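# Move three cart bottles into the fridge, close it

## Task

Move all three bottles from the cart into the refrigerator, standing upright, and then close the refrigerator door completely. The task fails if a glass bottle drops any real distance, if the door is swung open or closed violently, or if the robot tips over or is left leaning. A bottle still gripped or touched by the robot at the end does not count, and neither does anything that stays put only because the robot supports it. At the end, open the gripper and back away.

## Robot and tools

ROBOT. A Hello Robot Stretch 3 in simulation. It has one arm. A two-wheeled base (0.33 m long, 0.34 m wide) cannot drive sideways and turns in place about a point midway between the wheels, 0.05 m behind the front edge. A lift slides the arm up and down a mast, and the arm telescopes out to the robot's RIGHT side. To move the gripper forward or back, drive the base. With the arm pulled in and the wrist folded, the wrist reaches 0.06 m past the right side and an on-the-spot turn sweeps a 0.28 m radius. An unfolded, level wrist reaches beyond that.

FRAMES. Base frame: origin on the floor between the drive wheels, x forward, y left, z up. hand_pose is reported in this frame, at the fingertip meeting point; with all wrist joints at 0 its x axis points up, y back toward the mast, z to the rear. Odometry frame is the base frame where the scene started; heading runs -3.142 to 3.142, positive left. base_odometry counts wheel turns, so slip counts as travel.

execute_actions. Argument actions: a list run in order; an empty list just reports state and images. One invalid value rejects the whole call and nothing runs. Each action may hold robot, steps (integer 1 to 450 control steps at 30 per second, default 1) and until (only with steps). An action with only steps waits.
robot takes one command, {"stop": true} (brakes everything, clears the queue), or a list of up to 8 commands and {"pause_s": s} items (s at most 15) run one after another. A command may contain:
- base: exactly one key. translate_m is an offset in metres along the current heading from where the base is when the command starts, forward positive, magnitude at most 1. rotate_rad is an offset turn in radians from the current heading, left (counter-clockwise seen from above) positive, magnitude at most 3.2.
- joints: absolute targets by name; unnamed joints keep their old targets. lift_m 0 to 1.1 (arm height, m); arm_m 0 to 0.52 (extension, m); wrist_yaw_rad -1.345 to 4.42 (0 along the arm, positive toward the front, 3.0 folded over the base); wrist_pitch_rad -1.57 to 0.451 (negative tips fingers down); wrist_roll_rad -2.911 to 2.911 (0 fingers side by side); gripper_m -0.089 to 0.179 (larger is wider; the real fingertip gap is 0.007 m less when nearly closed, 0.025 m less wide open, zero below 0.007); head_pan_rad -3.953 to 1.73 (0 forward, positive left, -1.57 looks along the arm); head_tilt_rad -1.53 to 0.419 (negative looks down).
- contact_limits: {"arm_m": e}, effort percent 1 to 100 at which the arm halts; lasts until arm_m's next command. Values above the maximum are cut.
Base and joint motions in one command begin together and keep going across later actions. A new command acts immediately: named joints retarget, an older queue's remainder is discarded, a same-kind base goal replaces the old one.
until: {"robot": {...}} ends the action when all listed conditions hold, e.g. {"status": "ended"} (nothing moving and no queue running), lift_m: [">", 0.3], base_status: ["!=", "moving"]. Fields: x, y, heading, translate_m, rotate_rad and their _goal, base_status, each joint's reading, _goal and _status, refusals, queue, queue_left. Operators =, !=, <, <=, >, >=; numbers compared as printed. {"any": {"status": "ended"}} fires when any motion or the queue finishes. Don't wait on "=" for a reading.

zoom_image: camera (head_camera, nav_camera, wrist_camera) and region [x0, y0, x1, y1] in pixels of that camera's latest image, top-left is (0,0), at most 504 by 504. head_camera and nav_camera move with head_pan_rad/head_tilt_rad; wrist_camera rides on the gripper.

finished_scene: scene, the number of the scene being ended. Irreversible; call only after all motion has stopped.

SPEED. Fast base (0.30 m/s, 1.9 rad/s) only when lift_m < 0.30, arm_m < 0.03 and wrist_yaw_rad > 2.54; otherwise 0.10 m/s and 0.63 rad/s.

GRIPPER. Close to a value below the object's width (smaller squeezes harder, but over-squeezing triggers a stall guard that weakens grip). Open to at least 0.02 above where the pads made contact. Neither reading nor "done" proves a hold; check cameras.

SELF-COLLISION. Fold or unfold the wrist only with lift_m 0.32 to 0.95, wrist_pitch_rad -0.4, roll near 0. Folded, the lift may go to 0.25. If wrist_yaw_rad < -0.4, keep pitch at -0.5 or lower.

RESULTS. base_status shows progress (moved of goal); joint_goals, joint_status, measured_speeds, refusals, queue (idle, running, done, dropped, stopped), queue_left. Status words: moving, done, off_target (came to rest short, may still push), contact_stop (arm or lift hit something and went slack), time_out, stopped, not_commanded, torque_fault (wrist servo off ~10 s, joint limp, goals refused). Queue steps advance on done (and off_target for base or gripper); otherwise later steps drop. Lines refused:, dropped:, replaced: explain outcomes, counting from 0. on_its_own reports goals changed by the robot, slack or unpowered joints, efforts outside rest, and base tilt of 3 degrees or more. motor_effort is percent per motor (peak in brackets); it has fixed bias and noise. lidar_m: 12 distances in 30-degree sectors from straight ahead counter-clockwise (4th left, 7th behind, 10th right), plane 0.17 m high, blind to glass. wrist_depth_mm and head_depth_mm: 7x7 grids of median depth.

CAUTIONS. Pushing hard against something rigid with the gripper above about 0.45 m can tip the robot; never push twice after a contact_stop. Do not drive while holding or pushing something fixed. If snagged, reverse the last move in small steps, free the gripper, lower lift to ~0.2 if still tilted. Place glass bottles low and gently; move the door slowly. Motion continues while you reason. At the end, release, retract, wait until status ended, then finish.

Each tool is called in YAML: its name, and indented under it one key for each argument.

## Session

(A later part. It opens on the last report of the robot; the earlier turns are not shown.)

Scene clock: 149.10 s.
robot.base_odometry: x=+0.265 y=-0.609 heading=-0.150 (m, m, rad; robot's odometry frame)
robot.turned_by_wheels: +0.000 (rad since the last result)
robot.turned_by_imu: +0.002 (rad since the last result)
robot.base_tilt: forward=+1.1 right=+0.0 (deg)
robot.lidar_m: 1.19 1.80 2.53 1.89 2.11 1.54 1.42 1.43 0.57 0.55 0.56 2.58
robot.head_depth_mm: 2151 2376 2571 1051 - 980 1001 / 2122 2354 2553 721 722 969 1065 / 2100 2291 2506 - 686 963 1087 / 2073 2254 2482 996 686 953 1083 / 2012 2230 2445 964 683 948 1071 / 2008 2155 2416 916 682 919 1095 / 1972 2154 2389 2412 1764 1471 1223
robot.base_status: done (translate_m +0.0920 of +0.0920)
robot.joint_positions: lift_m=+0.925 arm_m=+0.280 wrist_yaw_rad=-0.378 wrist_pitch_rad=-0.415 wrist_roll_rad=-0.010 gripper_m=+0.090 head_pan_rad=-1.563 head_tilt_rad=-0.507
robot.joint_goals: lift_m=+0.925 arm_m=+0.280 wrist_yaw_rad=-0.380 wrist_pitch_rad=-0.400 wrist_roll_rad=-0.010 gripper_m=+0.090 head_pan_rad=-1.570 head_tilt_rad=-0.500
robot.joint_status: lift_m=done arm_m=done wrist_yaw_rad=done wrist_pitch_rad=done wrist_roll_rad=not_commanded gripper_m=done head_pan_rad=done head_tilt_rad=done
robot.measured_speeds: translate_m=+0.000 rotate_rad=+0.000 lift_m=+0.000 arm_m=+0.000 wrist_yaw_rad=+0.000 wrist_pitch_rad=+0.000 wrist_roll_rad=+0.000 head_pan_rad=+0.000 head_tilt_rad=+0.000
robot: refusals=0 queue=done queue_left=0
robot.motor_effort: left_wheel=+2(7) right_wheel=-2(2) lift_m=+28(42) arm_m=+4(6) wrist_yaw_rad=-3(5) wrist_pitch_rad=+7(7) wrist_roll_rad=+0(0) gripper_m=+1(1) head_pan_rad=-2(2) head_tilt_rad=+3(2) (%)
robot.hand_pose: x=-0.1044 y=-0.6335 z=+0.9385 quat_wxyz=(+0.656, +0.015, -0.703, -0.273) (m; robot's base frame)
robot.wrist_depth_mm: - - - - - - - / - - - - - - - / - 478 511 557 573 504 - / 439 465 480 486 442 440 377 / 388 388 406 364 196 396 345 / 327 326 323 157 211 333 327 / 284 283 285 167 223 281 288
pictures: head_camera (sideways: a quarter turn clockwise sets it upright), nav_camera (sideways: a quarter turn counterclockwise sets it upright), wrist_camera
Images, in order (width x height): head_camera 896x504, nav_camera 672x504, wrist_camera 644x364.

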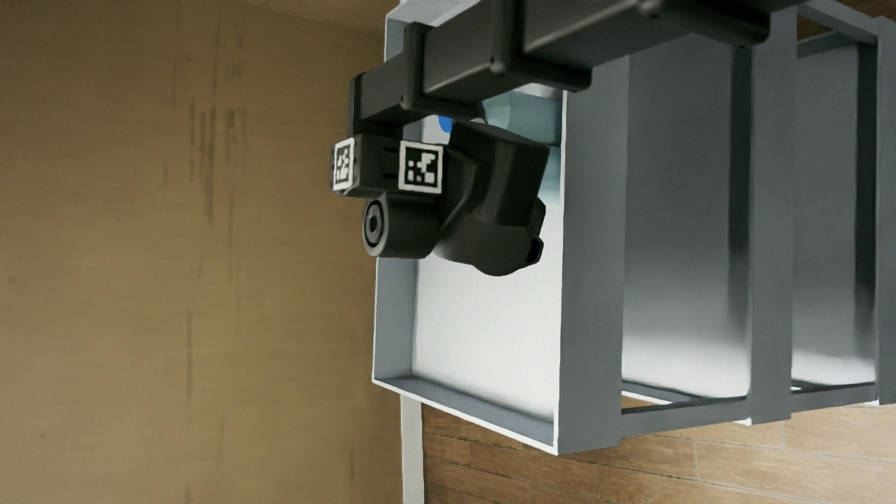

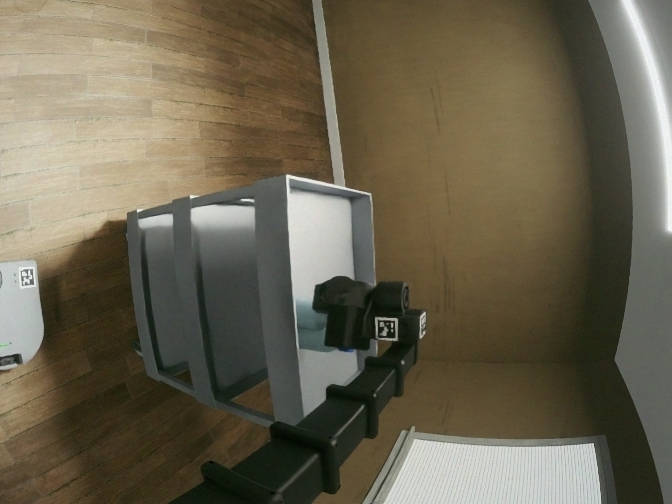

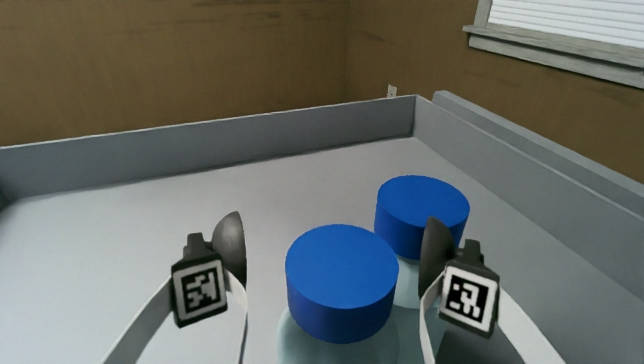

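execute_actions:
  actions:
    - {"robot":[{"joints":{"arm_m":0.27}},{"joints":{"lift_m":0.882}},{"joints":{"arm_m":0.282}},{"joints":{"gripper_m":0.005}},{"joints":{"lift_m":0.93}}],"steps":450,"until":{"robot":{"status":"ended"}}}

Scene clock: 161.90 s.
robot.base_odometry: x=+0.265 y=-0.609 heading=-0.150 (m, m, rad; robot's odometry frame)
robot.turned_by_wheels: +0.000 (rad since the last result)
robot.turned_by_imu: +0.002 (rad since the last result)
robot.base_tilt: forward=+1.1 right=+0.0 (deg)
robot.lidar_m: 1.19 1.80 2.54 1.88 2.11 1.54 1.42 1.43 0.57 0.54 0.56 2.58
robot.head_depth_mm: 2159 2357 2590 - - 970 999 / 2118 2336 2557 720 724 965 1090 / 2095 2277 2487 - 684 963 1081 / 2048 2248 2463 1017 720 954 1078 / 2045 2211 2443 963 684 945 1075 / 1995 2188 2376 916 681 916 1093 / 1957 2153 2377 2384 1754 1466 1228
robot.base_status: done (translate_m +0.0920 of +0.0920)
robot.joint_positions: lift_m=+0.930 arm_m=+0.282 wrist_yaw_rad=-0.382 wrist_pitch_rad=-0.446 wrist_roll_rad=-0.010 gripper_m=+0.009 head_pan_rad=-1.563 head_tilt_rad=-0.507
robot.joint_goals: lift_m=+0.930 arm_m=+0.282 wrist_yaw_rad=-0.380 wrist_pitch_rad=-0.400 wrist_roll_rad=-0.010 gripper_m=+0.008 head_pan_rad=-1.570 head_tilt_rad=-0.500
robot.joint_status: lift_m=done arm_m=done wrist_yaw_rad=done wrist_pitch_rad=done wrist_roll_rad=not_commanded gripper_m=done head_pan_rad=done head_tilt_rad=done
robot.measured_speeds: translate_m=+0.000 rotate_rad=+0.000 lift_m=+0.000 arm_m=+0.000 wrist_yaw_rad=+0.000 wrist_pitch_rad=+0.000 wrist_roll_rad=+0.000 head_pan_rad=+0.000 head_tilt_rad=+0.000
robot: refusals=0 queue=done queue_left=0
robot.motor_effort: left_wheel=+1(2) right_wheel=-2(2) lift_m=+45(47) arm_m=+5(7) wrist_yaw_rad=+1(6) wrist_pitch_rad=+23(24) wrist_roll_rad=+0(0) gripper_m=-20(99) head_pan_rad=-3(2) head_tilt_rad=+3(3) (%)
robot.hand_pose: x=-0.1038 y=-0.6315 z=+0.9362 quat_wxyz=(+0.651, +0.024, -0.703, -0.285) (m; robot's base frame)
robot.wrist_depth_mm: - - - - - - - / - - - - - - - / - 467 504 544 558 460 - / 432 458 463 147 214 427 366 / 372 377 385 125 189 383 345 / 317 319 - 142 149 325 325 / 278 277 277 144 232 282 284
pictures: head_camera (sideways: a quarter turn clockwise sets it upright), nav_camera (sideways: a quarter turn counterclockwise sets it upright), wrist_camera
Images, in order (width x height): head_camera 896x504, nav_camera 672x504, wrist_camera 644x364.

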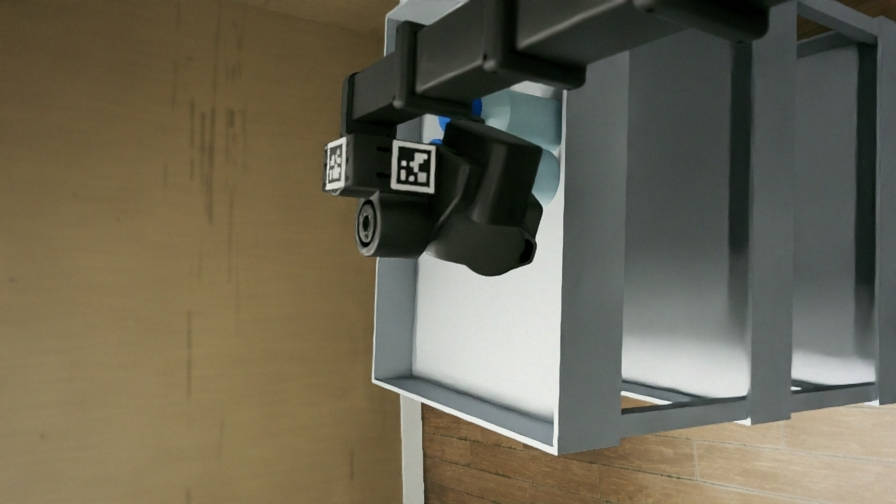

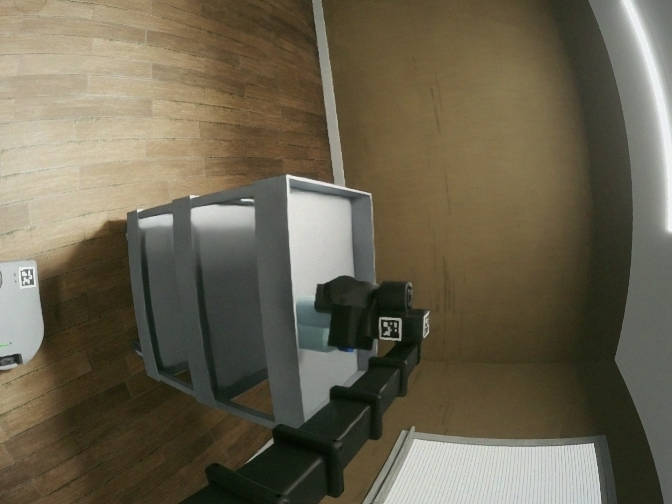

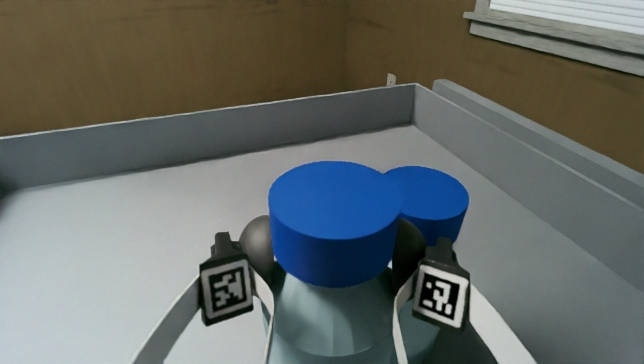

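execute_actions:
  actions:
    - {"robot":[{"joints":{"lift_m":1.06}},{"base":{"rotate_rad":0.27}},{"base":{"translate_m":1.0},"joints":{"arm_m":0,"wrist_yaw_rad":0}},{"base":{"translate_m":0.13}},{"base":{"rotate_rad":1.155}},{"joints":{"arm_m":0.46}}],"steps":450,"until":{"robot":{"status":"ended"}}}
    - {"steps":450,"until":{"robot":{"status":"ended"}}}

Scene clock: 192.37 s.
robot.base_odometry: x=+1.386 y=-0.474 heading=+1.275 (m, m, rad; robot's odometry frame)
robot.turned_by_wheels: +1.425 (rad since the last result)
robot.turned_by_imu: +1.453 (rad since the last result)
robot.base_tilt: forward=+1.2 right=+0.1 (deg)
robot.lidar_m: 2.18 1.95 2.46 2.53 1.43 1.23 2.59 0.46 0.52 0.79 0.67 1.38
robot.head_depth_mm: 619 - 725 743 774 807 840 / 703 761 783 847 922 1003 1056 / 868 - 948 990 1067 1179 1219 / 917 1015 798 1274 1141 1309 1195 / 909 998 918 1235 1131 1256 1170 / 881 963 1016 828 1128 1231 1141 / 859 936 978 741 786 876 1065
robot.base_status: done (rotate_rad +1.1549 of +1.1550)
robot.joint_positions: lift_m=+1.060 arm_m=+0.460 wrist_yaw_rad=-0.002 wrist_pitch_rad=-0.447 wrist_roll_rad=-0.010 gripper_m=+0.009 head_pan_rad=-1.563 head_tilt_rad=-0.507
robot.joint_goals: lift_m=+1.060 arm_m=+0.460 wrist_yaw_rad=+0.000 wrist_pitch_rad=-0.400 wrist_roll_rad=-0.010 gripper_m=+0.008 head_pan_rad=-1.570 head_tilt_rad=-0.500
robot.joint_status: lift_m=done arm_m=done wrist_yaw_rad=done wrist_pitch_rad=done wrist_roll_rad=not_commanded gripper_m=done head_pan_rad=done head_tilt_rad=done
robot.measured_speeds: translate_m=+0.000 rotate_rad=+0.000 lift_m=+0.000 arm_m=+0.000 wrist_yaw_rad=+0.000 wrist_pitch_rad=+0.000 wrist_roll_rad=+0.000 head_pan_rad=+0.000 head_tilt_rad=+0.000
robot: refusals=0 queue=done queue_left=0
robot.motor_effort: left_wheel=-2(7) right_wheel=+2(6) lift_m=+44(43) arm_m=+5(4) wrist_yaw_rad=+2(5) wrist_pitch_rad=+23(23) wrist_roll_rad=+0(0) gripper_m=-21(21) head_pan_rad=-2(3) head_tilt_rad=+3(3) (%)
robot.hand_pose: x=-0.0219 y=-0.8253 z=+1.0659 quat_wxyz=(+0.693, +0.157, -0.686, -0.157) (m; robot's base frame)
robot.wrist_depth_mm: 342 360 384 409 338 231 177 / 369 389 415 446 354 238 180 / 397 414 425 490 366 244 184 / 420 439 286 147 339 252 187 / 372 374 296 125 321 259 192 / 316 317 - 143 149 258 196 / 276 277 278 144 267 261 202
pictures: head_camera (sideways: a quarter turn clockwise sets it upright), nav_camera (sideways: a quarter turn counterclockwise sets it upright), wrist_camera
Images, in order (width x height): head_camera 896x504, nav_camera 672x504, wrist_camera 644x364.

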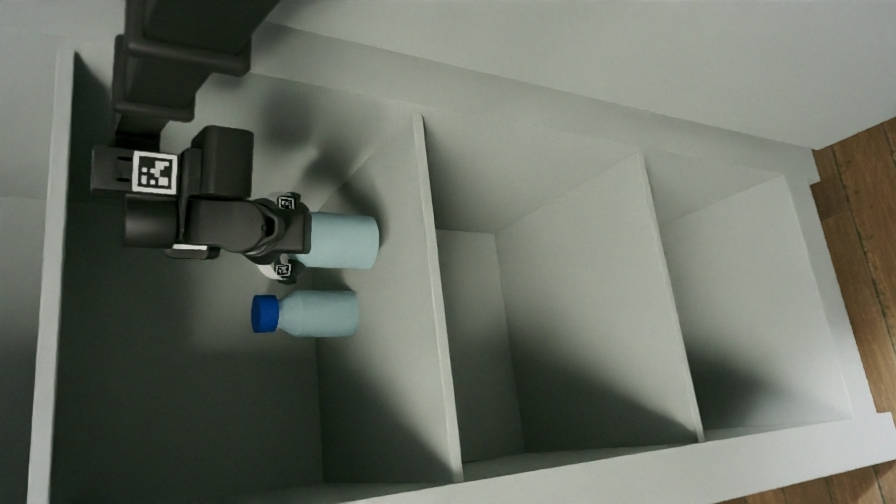

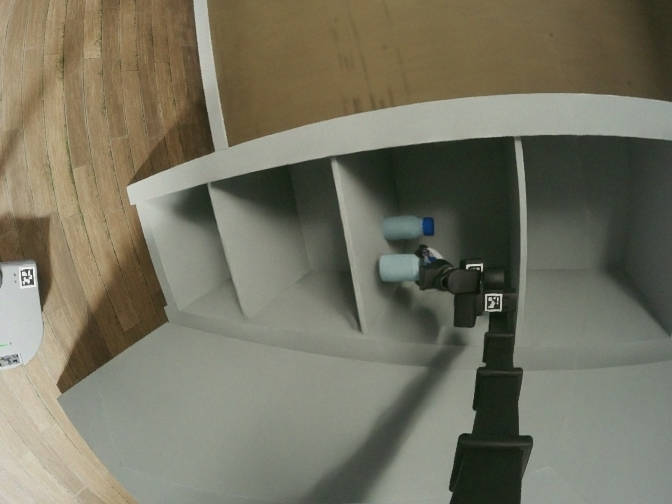

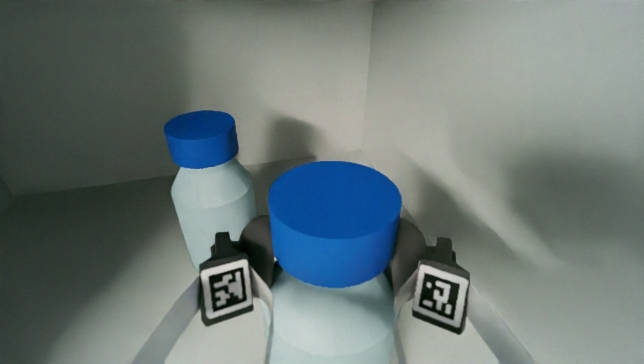

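execute_actions:
  actions:
    - {"robot":[{"joints":{"arm_m":0.51}},{"joints":{"lift_m":1.014}}],"steps":450,"until":{"robot":{"status":"ended"}}}
    - {"robot":[{"joints":{"gripper_m":0.1}},{"joints":{"arm_m":0}},{"base":{"rotate_rad":-1.155},"joints":{"lift_m":0.9}},{"base":{"translate_m":-1}},{"base":{"rotate_rad":-0.635},"joints":{"arm_m":0.3,"gripper_m":0.12}}],"steps":450,"until":{"robot":{"status":"ended"}}}
    - {"steps":450,"until":{"robot":{"status":"ended"}}}

Scene clock: 226.90 s.
robot.base_odometry: x=+0.394 y=-0.594 heading=-0.515 (m, m, rad; robot's odometry frame)
robot.turned_by_wheels: -1.790 (rad since the last result)
robot.turned_by_imu: -1.808 (rad since the last result)
robot.base_tilt: forward=+1.2 right=+0.0 (deg)
robot.lidar_m: 1.07 1.38 2.30 2.38 2.31 2.16 1.58 1.55 0.72 0.58 0.58 2.56
robot.head_depth_mm: 1720 1808 1899 1926 - - 1240 / 1947 2060 2148 - 1090 1155 1235 / 2213 2363 2487 - 1128 1056 1190 / 2351 2571 2775 - 1084 1010 1155 / 2209 2438 2636 968 809 972 1128 / 2130 2298 2494 956 707 938 1065 / 2036 2196 2358 950 680 917 1087
robot.base_status: done (rotate_rad -0.6349 of -0.6350)
robot.joint_positions: lift_m=+0.900 arm_m=+0.300 wrist_yaw_rad=-0.001 wrist_pitch_rad=-0.415 wrist_roll_rad=-0.010 gripper_m=+0.120 head_pan_rad=-1.563 head_tilt_rad=-0.507
robot.joint_goals: lift_m=+0.900 arm_m=+0.300 wrist_yaw_rad=+0.000 wrist_pitch_rad=-0.400 wrist_roll_rad=-0.010 gripper_m=+0.120 head_pan_rad=-1.570 head_tilt_rad=-0.500
robot.joint_status: lift_m=done arm_m=done wrist_yaw_rad=done wrist_pitch_rad=done wrist_roll_rad=not_commanded gripper_m=done head_pan_rad=done head_tilt_rad=done
robot.measured_speeds: translate_m=+0.000 rotate_rad=+0.000 lift_m=+0.000 arm_m=+0.000 wrist_yaw_rad=+0.000 wrist_pitch_rad=+0.000 wrist_roll_rad=+0.000 head_pan_rad=+0.000 head_tilt_rad=+0.000
robot: refusals=0 queue=done queue_left=0
robot.motor_effort: left_wheel=+2(7) right_wheel=-2(4) lift_m=+28(43) arm_m=+4(3) wrist_yaw_rad=+1(1) wrist_pitch_rad=+7(23) wrist_roll_rad=+0(0) gripper_m=+1(87) head_pan_rad=-2(2) head_tilt_rad=+3(3) (%)
robot.hand_pose: x=-0.0218 y=-0.6694 z=+0.9135 quat_wxyz=(+0.696, +0.146, -0.688, -0.146) (m; robot's base frame)
robot.wrist_depth_mm: - - - - - - - / - - - - 606 - - / 463 502 528 247 514 430 - / 427 427 433 227 439 405 334 / 350 353 353 237 345 365 318 / 297 306 297 267 292 - 239 / 255 248 259 258 258 214 298
pictures: head_camera (sideways: a quarter turn clockwise sets it upright), nav_camera (sideways: a quarter turn counterclockwise sets it upright), wrist_camera
Images, in order (width x height): head_camera 896x504, nav_camera 672x504, wrist_camera 644x364.

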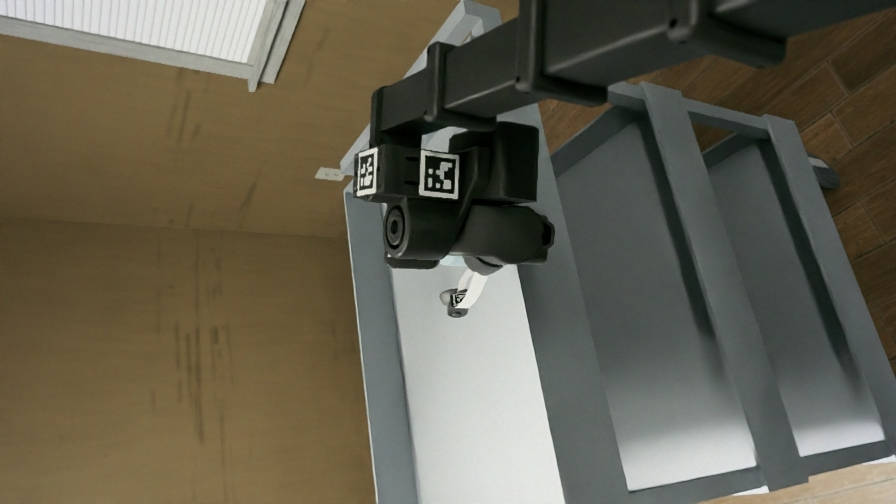

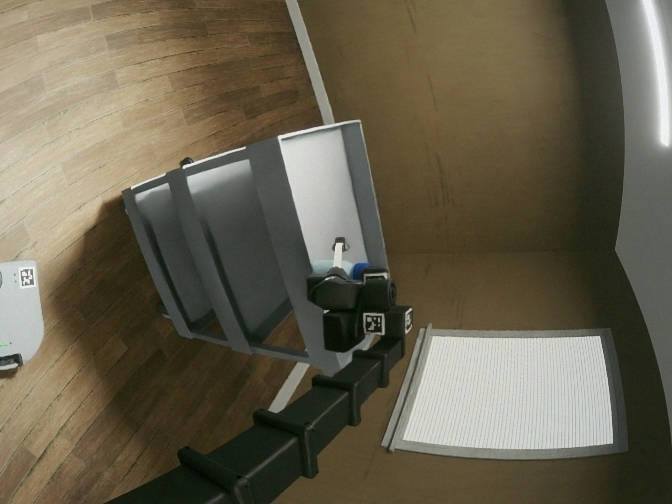

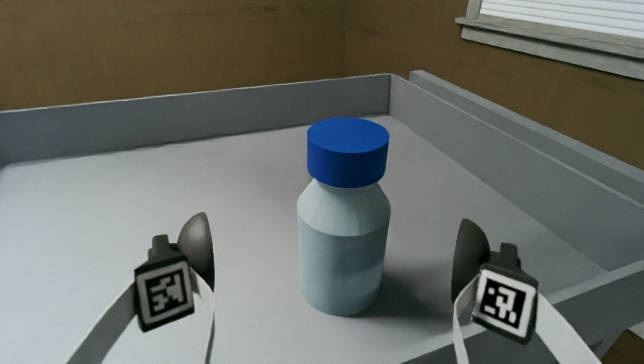

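execute_actions:
  actions:
    - {"robot":[{"joints":{"arm_m":0.39},"base":{"rotate_rad":-0.012}},{"joints":{"lift_m":0.882}},{"joints":{"gripper_m":0.005}},{"joints":{"lift_m":1.06}}],"steps":450,"until":{"robot":{"status":"ended"}}}

Scene clock: 237.33 s.
robot.base_odometry: x=+0.394 y=-0.594 heading=-0.527 (m, m, rad; robot's odometry frame)
robot.turned_by_wheels: -0.012 (rad since the last result)
robot.turned_by_imu: -0.010 (rad since the last result)
robot.base_tilt: forward=+1.1 right=+0.1 (deg)
robot.lidar_m: 1.07 1.31 2.30 2.39 2.30 2.15 1.59 1.55 0.73 0.58 0.58 2.56
robot.head_depth_mm: 1682 - 1887 1901 1906 1520 1267 / 1914 2042 2124 943 1063 1393 1235 / 2179 - 2315 985 1113 1050 1195 / 2400 2535 730 935 1074 1010 1168 / 2236 2455 2611 967 746 972 1130 / 2140 2300 2503 957 707 943 1071 / 2044 2189 2388 945 681 913 1089
robot.base_status: done (rotate_rad -0.0119 of -0.0120)
robot.joint_positions: lift_m=+1.060 arm_m=+0.390 wrist_yaw_rad=-0.001 wrist_pitch_rad=-0.449 wrist_roll_rad=-0.010 gripper_m=+0.009 head_pan_rad=-1.563 head_tilt_rad=-0.507
robot.joint_goals: lift_m=+1.060 arm_m=+0.390 wrist_yaw_rad=+0.000 wrist_pitch_rad=-0.400 wrist_roll_rad=-0.010 gripper_m=+0.008 head_pan_rad=-1.570 head_tilt_rad=-0.500
robot.joint_status: lift_m=done arm_m=done wrist_yaw_rad=done wrist_pitch_rad=done wrist_roll_rad=not_commanded gripper_m=done head_pan_rad=done head_tilt_rad=done
robot.measured_speeds: translate_m=+0.000 rotate_rad=+0.000 lift_m=+0.000 arm_m=+0.000 wrist_yaw_rad=+0.000 wrist_pitch_rad=+0.000 wrist_roll_rad=+0.000 head_pan_rad=+0.000 head_tilt_rad=+0.000
robot: refusals=0 queue=done queue_left=0
robot.motor_effort: left_wheel=+1(8) right_wheel=-1(6) lift_m=+45(47) arm_m=+4(5) wrist_yaw_rad=+0(0) wrist_pitch_rad=+24(26) wrist_roll_rad=+0(0) gripper_m=-20(99) head_pan_rad=-2(3) head_tilt_rad=+3(3) (%)
robot.hand_pose: x=-0.0218 y=-0.7551 z=+1.0655 quat_wxyz=(+0.693, +0.158, -0.686, -0.157) (m; robot's base frame)
robot.wrist_depth_mm: - - - - - - 991 / - - - - - - - / - - - - - - - / - - - 147 583 - - / 492 515 541 124 484 - - / 474 474 - 143 153 421 - / 412 413 405 146 397 384 365
pictures: head_camera (sideways: a quarter turn clockwise sets it upright), nav_camera (sideways: a quarter turn counterclockwise sets it upright), wrist_camera
Images, in order (width x height): head_camera 896x504, nav_camera 672x504, wrist_camera 644x364.

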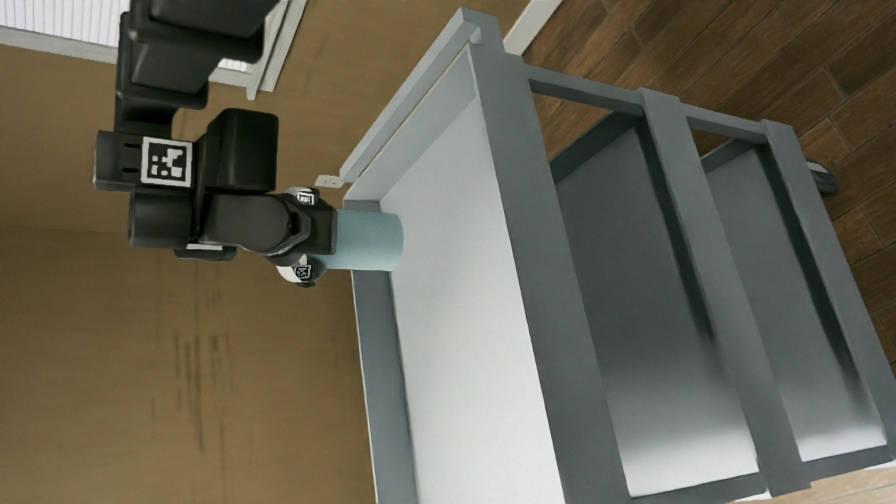

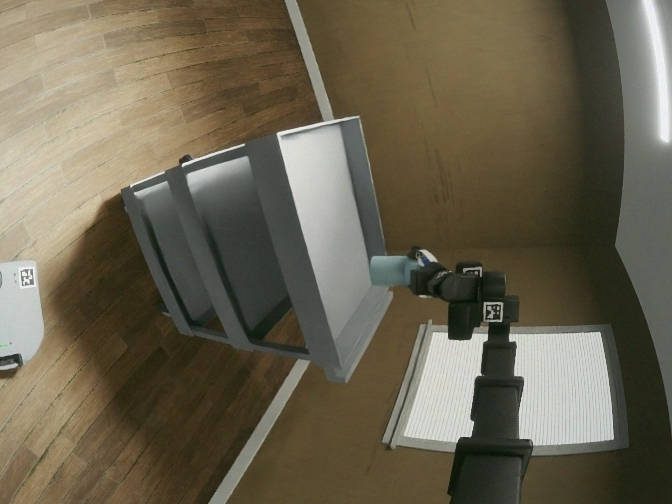

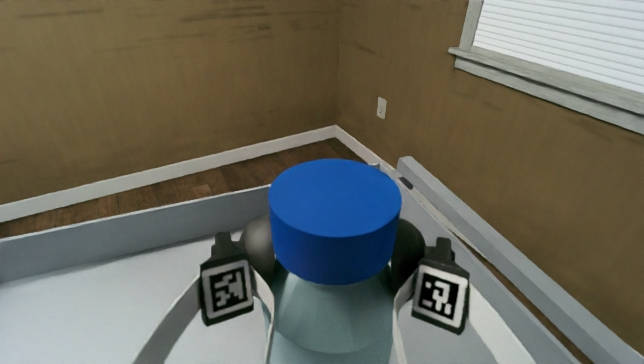

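execute_actions:
  actions:
    - {"robot":[{"base":{"rotate_rad":0.655}},{"base":{"translate_m":1.0},"joints":{"arm_m":0}},{"base":{"rotate_rad":1.35}},{"joints":{"arm_m":0.48}}],"steps":450,"until":{"robot":{"status":"ended"}}}
    - {"steps":450,"until":{"robot":{"status":"ended"}}}

Scene clock: 264.10 s.
robot.base_odometry: x=+1.385 y=-0.466 heading=+1.478 (m, m, rad; robot's odometry frame)
robot.turned_by_wheels: +2.005 (rad since the last result)
robot.turned_by_imu: +2.036 (rad since the last result)
robot.base_tilt: forward=+1.1 right=+0.2 (deg)
robot.lidar_m: 2.17 1.95 2.71 2.52 1.23 1.33 0.47 0.48 0.60 0.66 0.67 1.58
robot.head_depth_mm: 880 - 932 851 941 997 1052 / 899 1030 854 851 1119 1187 1189 / 882 - 918 859 1148 1286 1181 / 879 975 821 847 1132 1272 1167 / 872 962 1003 793 1092 1088 1151 / 523 568 629 706 820 991 1176 / 940 1049 1182 1309 1484 1472 1222
robot.base_status: done (rotate_rad +1.3499 of +1.3500)
robot.joint_positions: lift_m=+1.060 arm_m=+0.480 wrist_yaw_rad=+0.000 wrist_pitch_rad=-0.449 wrist_roll_rad=-0.010 gripper_m=+0.009 head_pan_rad=-1.563 head_tilt_rad=-0.507
robot.joint_goals: lift_m=+1.060 arm_m=+0.480 wrist_yaw_rad=+0.000 wrist_pitch_rad=-0.400 wrist_roll_rad=-0.010 gripper_m=+0.008 head_pan_rad=-1.570 head_tilt_rad=-0.500
robot.joint_status: lift_m=done arm_m=done wrist_yaw_rad=done wrist_pitch_rad=done wrist_roll_rad=not_commanded gripper_m=done head_pan_rad=done head_tilt_rad=done
robot.measured_speeds: translate_m=+0.000 rotate_rad=+0.000 lift_m=+0.000 arm_m=+0.000 wrist_yaw_rad=+0.000 wrist_pitch_rad=+0.000 wrist_roll_rad=+0.000 head_pan_rad=+0.000 head_tilt_rad=+0.000
robot: refusals=0 queue=done queue_left=0
robot.motor_effort: left_wheel=-2(8) right_wheel=+1(7) lift_m=+45(45) arm_m=+4(4) wrist_yaw_rad=-1(0) wrist_pitch_rad=+24(24) wrist_roll_rad=+0(0) gripper_m=-21(21) head_pan_rad=-2(1) head_tilt_rad=+3(2) (%)
robot.hand_pose: x=-0.0216 y=-0.8451 z=+1.0655 quat_wxyz=(+0.693, +0.158, -0.686, -0.157) (m; robot's base frame)
robot.wrist_depth_mm: 193 285 345 349 355 362 359 / 191 281 371 380 389 394 373 / 191 277 408 415 414 428 380 / 188 273 429 147 255 439 384 / 188 269 386 124 258 364 369 / 186 268 - 143 153 320 204 / 185 245 273 146 266 281 189
pictures: head_camera (sideways: a quarter turn clockwise sets it upright), nav_camera (sideways: a quarter turn counterclockwise sets it upright), wrist_camera
Images, in order (width x height): head_camera 896x504, nav_camera 672x504, wrist_camera 644x364.

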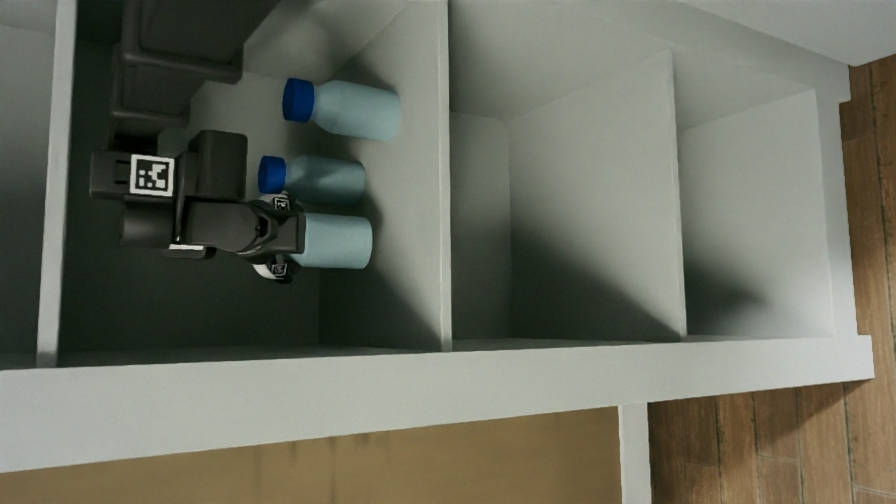

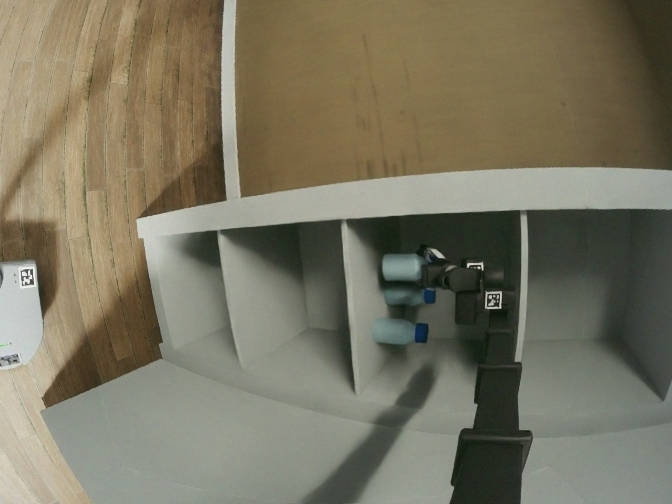

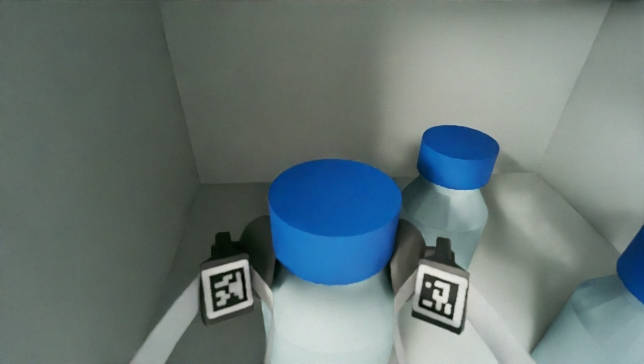

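execute_actions:
  actions:
    - {"robot":{"joints":{"lift_m":1.014}},"steps":450,"until":{"robot":{"status":"ended"}}}
    - {"robot":[{"joints":{"gripper_m":0.1}},{"joints":{"arm_m":0}},{"joints":{"lift_m":0.9,"gripper_m":0}},{"joints":{"wrist_yaw_rad":3,"lift_m":0.35},"base":{"rotate_rad":-0.7}},{"base":{"translate_m":-0.4},"joints":{"head_tilt_rad":-1.1,"head_pan_rad":-1.3}},{"base":{"rotate_rad":0.65}},{"base":{"translate_m":-0.4}}],"steps":450,"until":{"robot":{"status":"ended"}}}
    - {"steps":450,"until":{"robot":{"status":"ended"}}}

Scene clock: 300.90 s.
robot.base_odometry: x=+1.043 y=-1.143 heading=+1.428 (m, m, rad; robot's odometry frame)
robot.turned_by_wheels: -0.050 (rad since the last result)
robot.turned_by_imu: -0.049 (rad since the last result)
robot.base_tilt: forward=+1.2 right=+0.2 (deg)
robot.lidar_m: 2.84 2.46 2.38 0.67 0.68 2.11 1.92 1.93 1.73 1.58 0.39 1.26
robot.head_depth_mm: 1492 1704 1572 1425 1287 1181 1093 / 1522 1712 1553 1406 1289 1189 1103 / 1536 1705 1563 1402 1281 - - / 1463 1683 1514 1402 1281 - - / 492 558 699 978 1254 1170 1092 / 397 459 563 1334 1266 1161 1079 / 353 440 1496 1372 1256 1165 1076
robot.base_status: done (translate_m -0.4000 of -0.4000)
robot.joint_positions: lift_m=+0.350 arm_m=+0.000 wrist_yaw_rad=+2.998 wrist_pitch_rad=-0.416 wrist_roll_rad=-0.010 gripper_m=+0.000 head_pan_rad=-1.307 head_tilt_rad=-1.087
robot.joint_goals: lift_m=+0.350 arm_m=+0.000 wrist_yaw_rad=+3.000 wrist_pitch_rad=-0.400 wrist_roll_rad=-0.010 gripper_m=+0.000 head_pan_rad=-1.300 head_tilt_rad=-1.100
robot.joint_status: lift_m=done arm_m=done wrist_yaw_rad=done wrist_pitch_rad=done wrist_roll_rad=not_commanded gripper_m=done head_pan_rad=done head_tilt_rad=done
robot.measured_speeds: translate_m=+0.000 rotate_rad=+0.000 lift_m=+0.000 arm_m=+0.000 wrist_yaw_rad=+0.000 wrist_pitch_rad=+0.000 wrist_roll_rad=+0.000 head_pan_rad=+0.000 head_tilt_rad=+0.000
robot: refusals=0 queue=done queue_left=0
robot.motor_effort: left_wheel=-2(7) right_wheel=+2(4) lift_m=+27(46) arm_m=-3(4) wrist_yaw_rad=+1(1) wrist_pitch_rad=+7(24) wrist_roll_rad=+0(0) gripper_m=-2(90) head_pan_rad=+3(20) head_tilt_rad=-7(34) (%)
robot.hand_pose: x=+0.0110 y=+0.0772 z=+0.3634 quat_wxyz=(+0.195, +0.697, +0.097, +0.683) (m; robot's base frame)
robot.wrist_depth_mm: - - - - - - - / - - - - - - - / 692 702 - - - - - / 843 896 879 877 885 892 885 / 703 712 725 759 717 716 725 / 605 592 - - 615 609 602 / 521 523 - 535 516 523 528
pictures: head_camera (sideways: a quarter turn clockwise sets it upright), nav_camera (sideways: a quarter turn counterclockwise sets it upright), wrist_camera
Images, in order (width x height): head_camera 896x504, nav_camera 672x504, wrist_camera 644x364.

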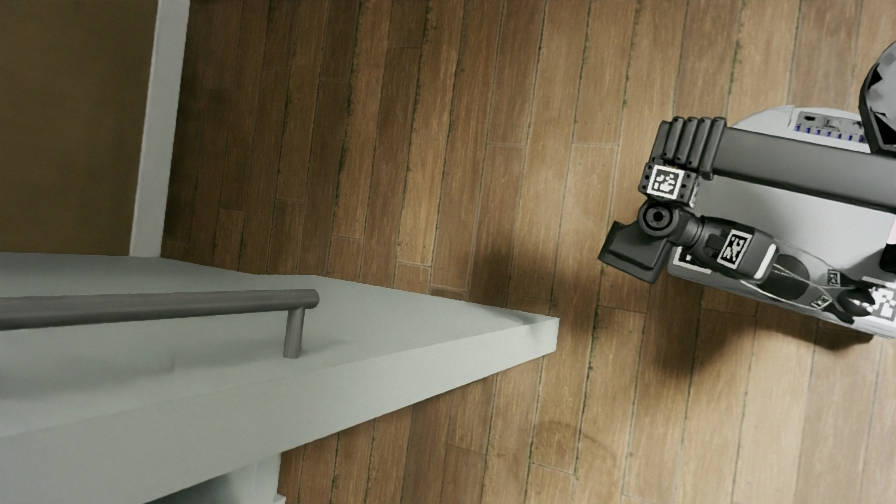

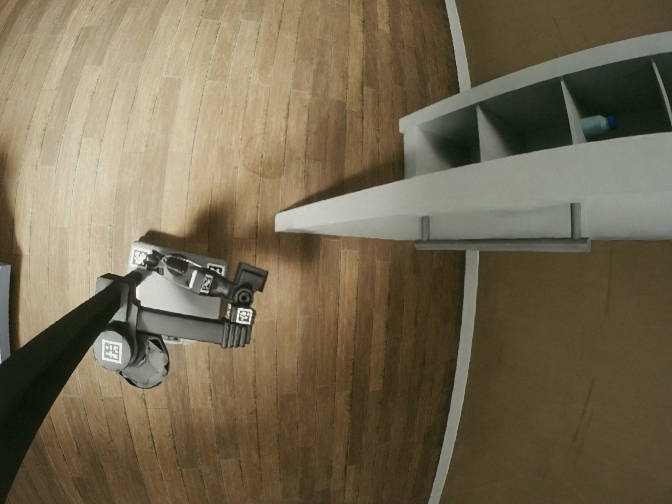

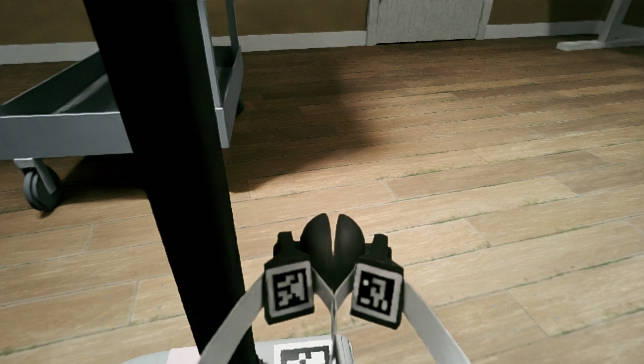

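execute_actions:
  actions:
    - {"robot":[{"joints":{"arm_m":0.3},"base":{"rotate_rad":-0.08}},{"base":{"translate_m":0.65}}],"steps":450,"until":{"robot":{"status":"ended"}}}

Scene clock: 314.87 s.
robot.base_odometry: x=+1.187 y=-0.509 heading=+1.348 (m, m, rad; robot's odometry frame)
robot.turned_by_wheels: -0.080 (rad since the last result)
robot.turned_by_imu: -0.077 (rad since the last result)
robot.base_tilt: forward=+1.2 right=+0.0 (deg)
robot.lidar_m: 2.22 1.90 2.60 2.33 1.21 1.05 2.55 2.55 0.91 0.79 0.79 1.66
robot.head_depth_mm: 753 917 1184 1416 1290 1187 1101 / 756 930 1186 1412 1288 1184 1104 / 762 930 1196 1442 1266 1200 - / 764 940 1211 1390 1275 1207 - / 770 975 1386 1392 1276 1170 1095 / 1412 1663 1538 1389 1272 1169 1075 / 1425 1654 1524 1392 1254 1151 1081
robot.base_status: done (translate_m +0.6500 of +0.6500)
robot.joint_positions: lift_m=+0.350 arm_m=+0.300 wrist_yaw_rad=+2.999 wrist_pitch_rad=-0.415 wrist_roll_rad=-0.010 gripper_m=+0.000 head_pan_rad=-1.306 head_tilt_rad=-1.087
robot.joint_goals: lift_m=+0.350 arm_m=+0.300 wrist_yaw_rad=+3.000 wrist_pitch_rad=-0.400 wrist_roll_rad=-0.010 gripper_m=+0.000 head_pan_rad=-1.300 head_tilt_rad=-1.100
robot.joint_status: lift_m=done arm_m=done wrist_yaw_rad=done wrist_pitch_rad=done wrist_roll_rad=not_commanded gripper_m=done head_pan_rad=done head_tilt_rad=done
robot.measured_speeds: translate_m=+0.000 rotate_rad=+0.000 lift_m=+0.000 arm_m=+0.000 wrist_yaw_rad=+0.000 wrist_pitch_rad=+0.000 wrist_roll_rad=+0.000 head_pan_rad=+0.000 head_tilt_rad=+0.000
robot: refusals=0 queue=done queue_left=0
robot.motor_effort: left_wheel=+0(13) right_wheel=+0(26) lift_m=+28(28) arm_m=+4(5) wrist_yaw_rad=+0(6) wrist_pitch_rad=+7(7) wrist_roll_rad=+0(0) gripper_m=-1(2) head_pan_rad=+3(3) head_tilt_rad=-7(6) (%)
robot.hand_pose: x=+0.0106 y=-0.2222 z=+0.3635 quat_wxyz=(+0.194, +0.697, +0.097, +0.684) (m; robot's base frame)
robot.wrist_depth_mm: - - - - - - - / - - - - - - - / - - - - - - - / 863 883 928 932 892 878 888 / 702 725 - - 719 723 730 / 600 - - - 606 612 601 / 520 - - - 518 530 527
pictures: head_camera (sideways: a quarter turn clockwise sets it upright), nav_camera (sideways: a quarter turn counterclockwise sets it upright), wrist_camera
Images, in order (width x height): head_camera 896x504, nav_camera 672x504, wrist_camera 644x364.

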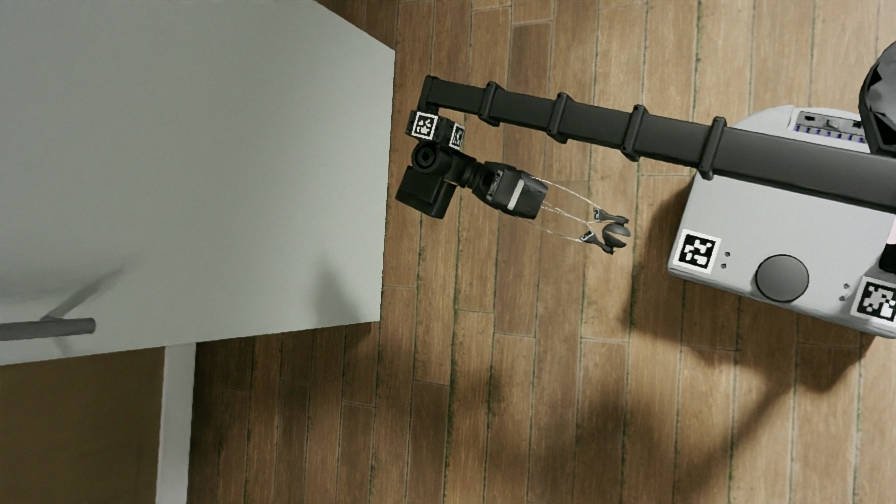

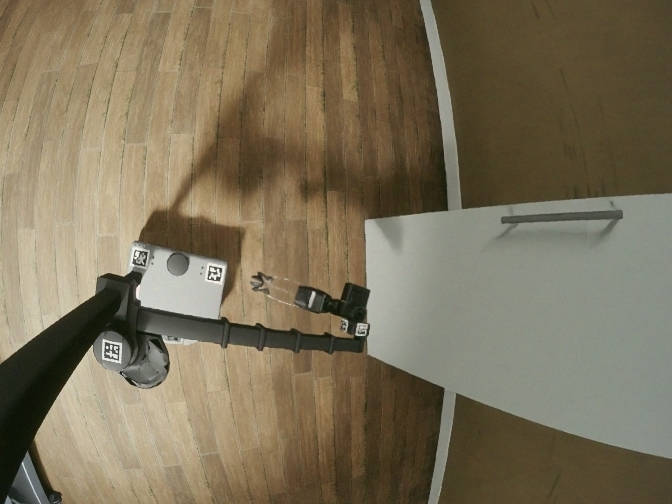

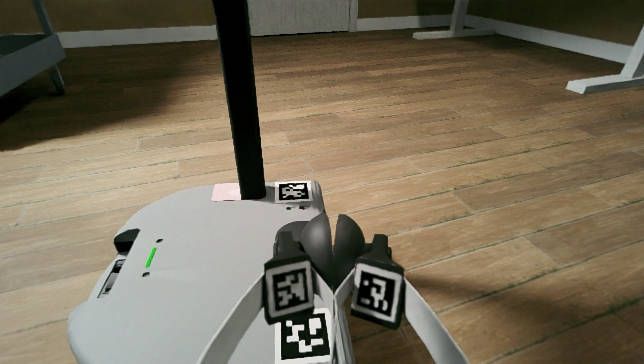

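execute_actions:
  actions:
    - {"robot":[{"joints":{"wrist_yaw_rad":0,"arm_m":0.33,"lift_m":0.33,"wrist_pitch_rad":0},"base":{"rotate_rad":0.25}},{"joints":{"arm_m":0.45},"contact_limits":{"arm_m":20}}],"steps":450,"until":{"robot":{"status":"ended"}}}
    - {"robot":{"joints":{"arm_m":0.2}},"steps":450,"until":{"robot":{"status":"ended"}}}

finished_scene:
  scene: 2

Scene clock: 326.20 s.
robot.base_odometry: x=+1.187 y=-0.509 heading=+1.598 (m, m, rad; robot's odometry frame)
robot.turned_by_wheels: +0.250 (rad since the last result)
robot.turned_by_imu: +0.254 (rad since the last result)
robot.base_tilt: forward=+1.1 right=+0.0 (deg)
robot.lidar_m: 2.21 1.90 2.40 2.33 1.05 1.22 2.54 2.00 0.82 0.79 1.48 2.03
robot.head_depth_mm: 719 863 1084 1377 1295 1182 1100 / 747 897 1130 1393 1274 1188 1104 / 797 950 1180 1414 1266 1211 - / 1453 1671 1544 1395 1272 1204 - / 1498 1695 1550 1390 1262 1170 1091 / 1563 1704 1533 1387 1264 1167 1068 / 1629 1698 1534 1380 1273 1159 1071
robot.base_status: done (rotate_rad +0.2500 of +0.2500)
robot.joint_positions: lift_m=+0.330 arm_m=+0.200 wrist_yaw_rad=+0.001 wrist_pitch_rad=-0.023 wrist_roll_rad=-0.010 gripper_m=+0.000 head_pan_rad=-1.306 head_tilt_rad=-1.088
robot.joint_goals: lift_m=+0.330 arm_m=+0.200 wrist_yaw_rad=+0.000 wrist_pitch_rad=+0.000 wrist_roll_rad=-0.010 gripper_m=+0.000 head_pan_rad=-1.300 head_tilt_rad=-1.100
robot.joint_status: lift_m=done arm_m=done wrist_yaw_rad=done wrist_pitch_rad=done wrist_roll_rad=not_commanded gripper_m=done head_pan_rad=done head_tilt_rad=done
robot.measured_speeds: translate_m=+0.000 rotate_rad=+0.000 lift_m=+0.000 arm_m=+0.000 wrist_yaw_rad=+0.000 wrist_pitch_rad=+0.000 wrist_roll_rad=+0.000 head_pan_rad=+0.000 head_tilt_rad=+0.000
robot: refusals=0 queue=done queue_left=0
robot.motor_effort: left_wheel=-1(7) right_wheel=+0(7) lift_m=+28(26) arm_m=-4(22) wrist_yaw_rad=-1(5) wrist_pitch_rad=+11(15) wrist_roll_rad=+0(0) gripper_m=-2(3) head_pan_rad=+3(3) head_tilt_rad=-6(6) (%)
robot.hand_pose: x=-0.0213 y=-0.6009 z=+0.4391 quat_wxyz=(+0.711, +0.008, -0.703, -0.008) (m; robot's base frame)
robot.wrist_depth_mm: 920 932 328 327 322 321 320 / 966 951 341 335 336 331 328 / - 983 348 344 344 340 336 / - - 363 356 354 349 346 / - - 369 363 359 359 357 / - - 382 - 372 369 366 / 789 779 393 392 385 379 377
pictures: head_camera (sideways: a quarter turn clockwise sets it upright), nav_camera (sideways: a quarter turn counterclockwise sets it upright), wrist_camera
replaced: robot.arm_m: its motion had ended contact_stop
Images, in order (width x height): head_camera 896x504, nav_camera 672x504, wrist_camera 644x364.

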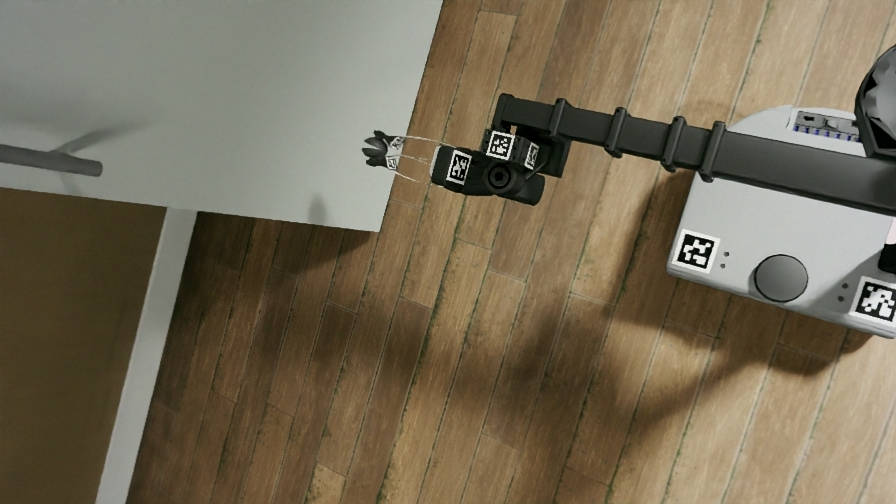

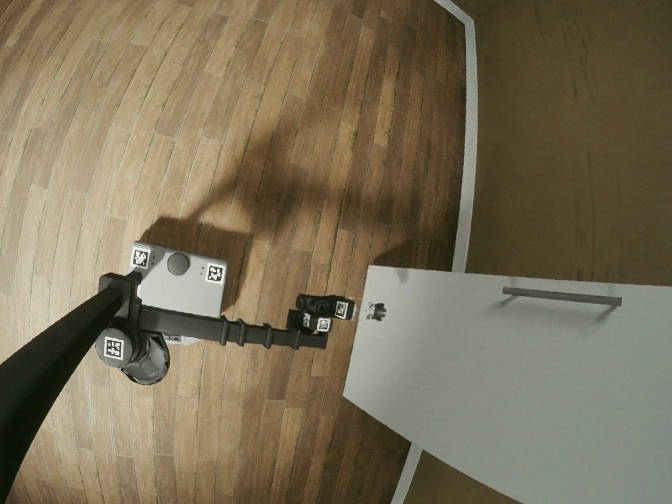

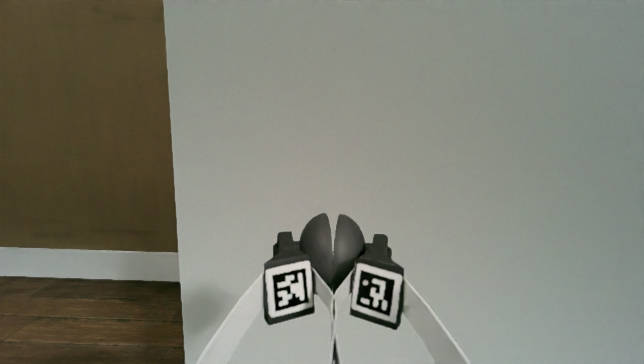

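The scene is finished: the task was done.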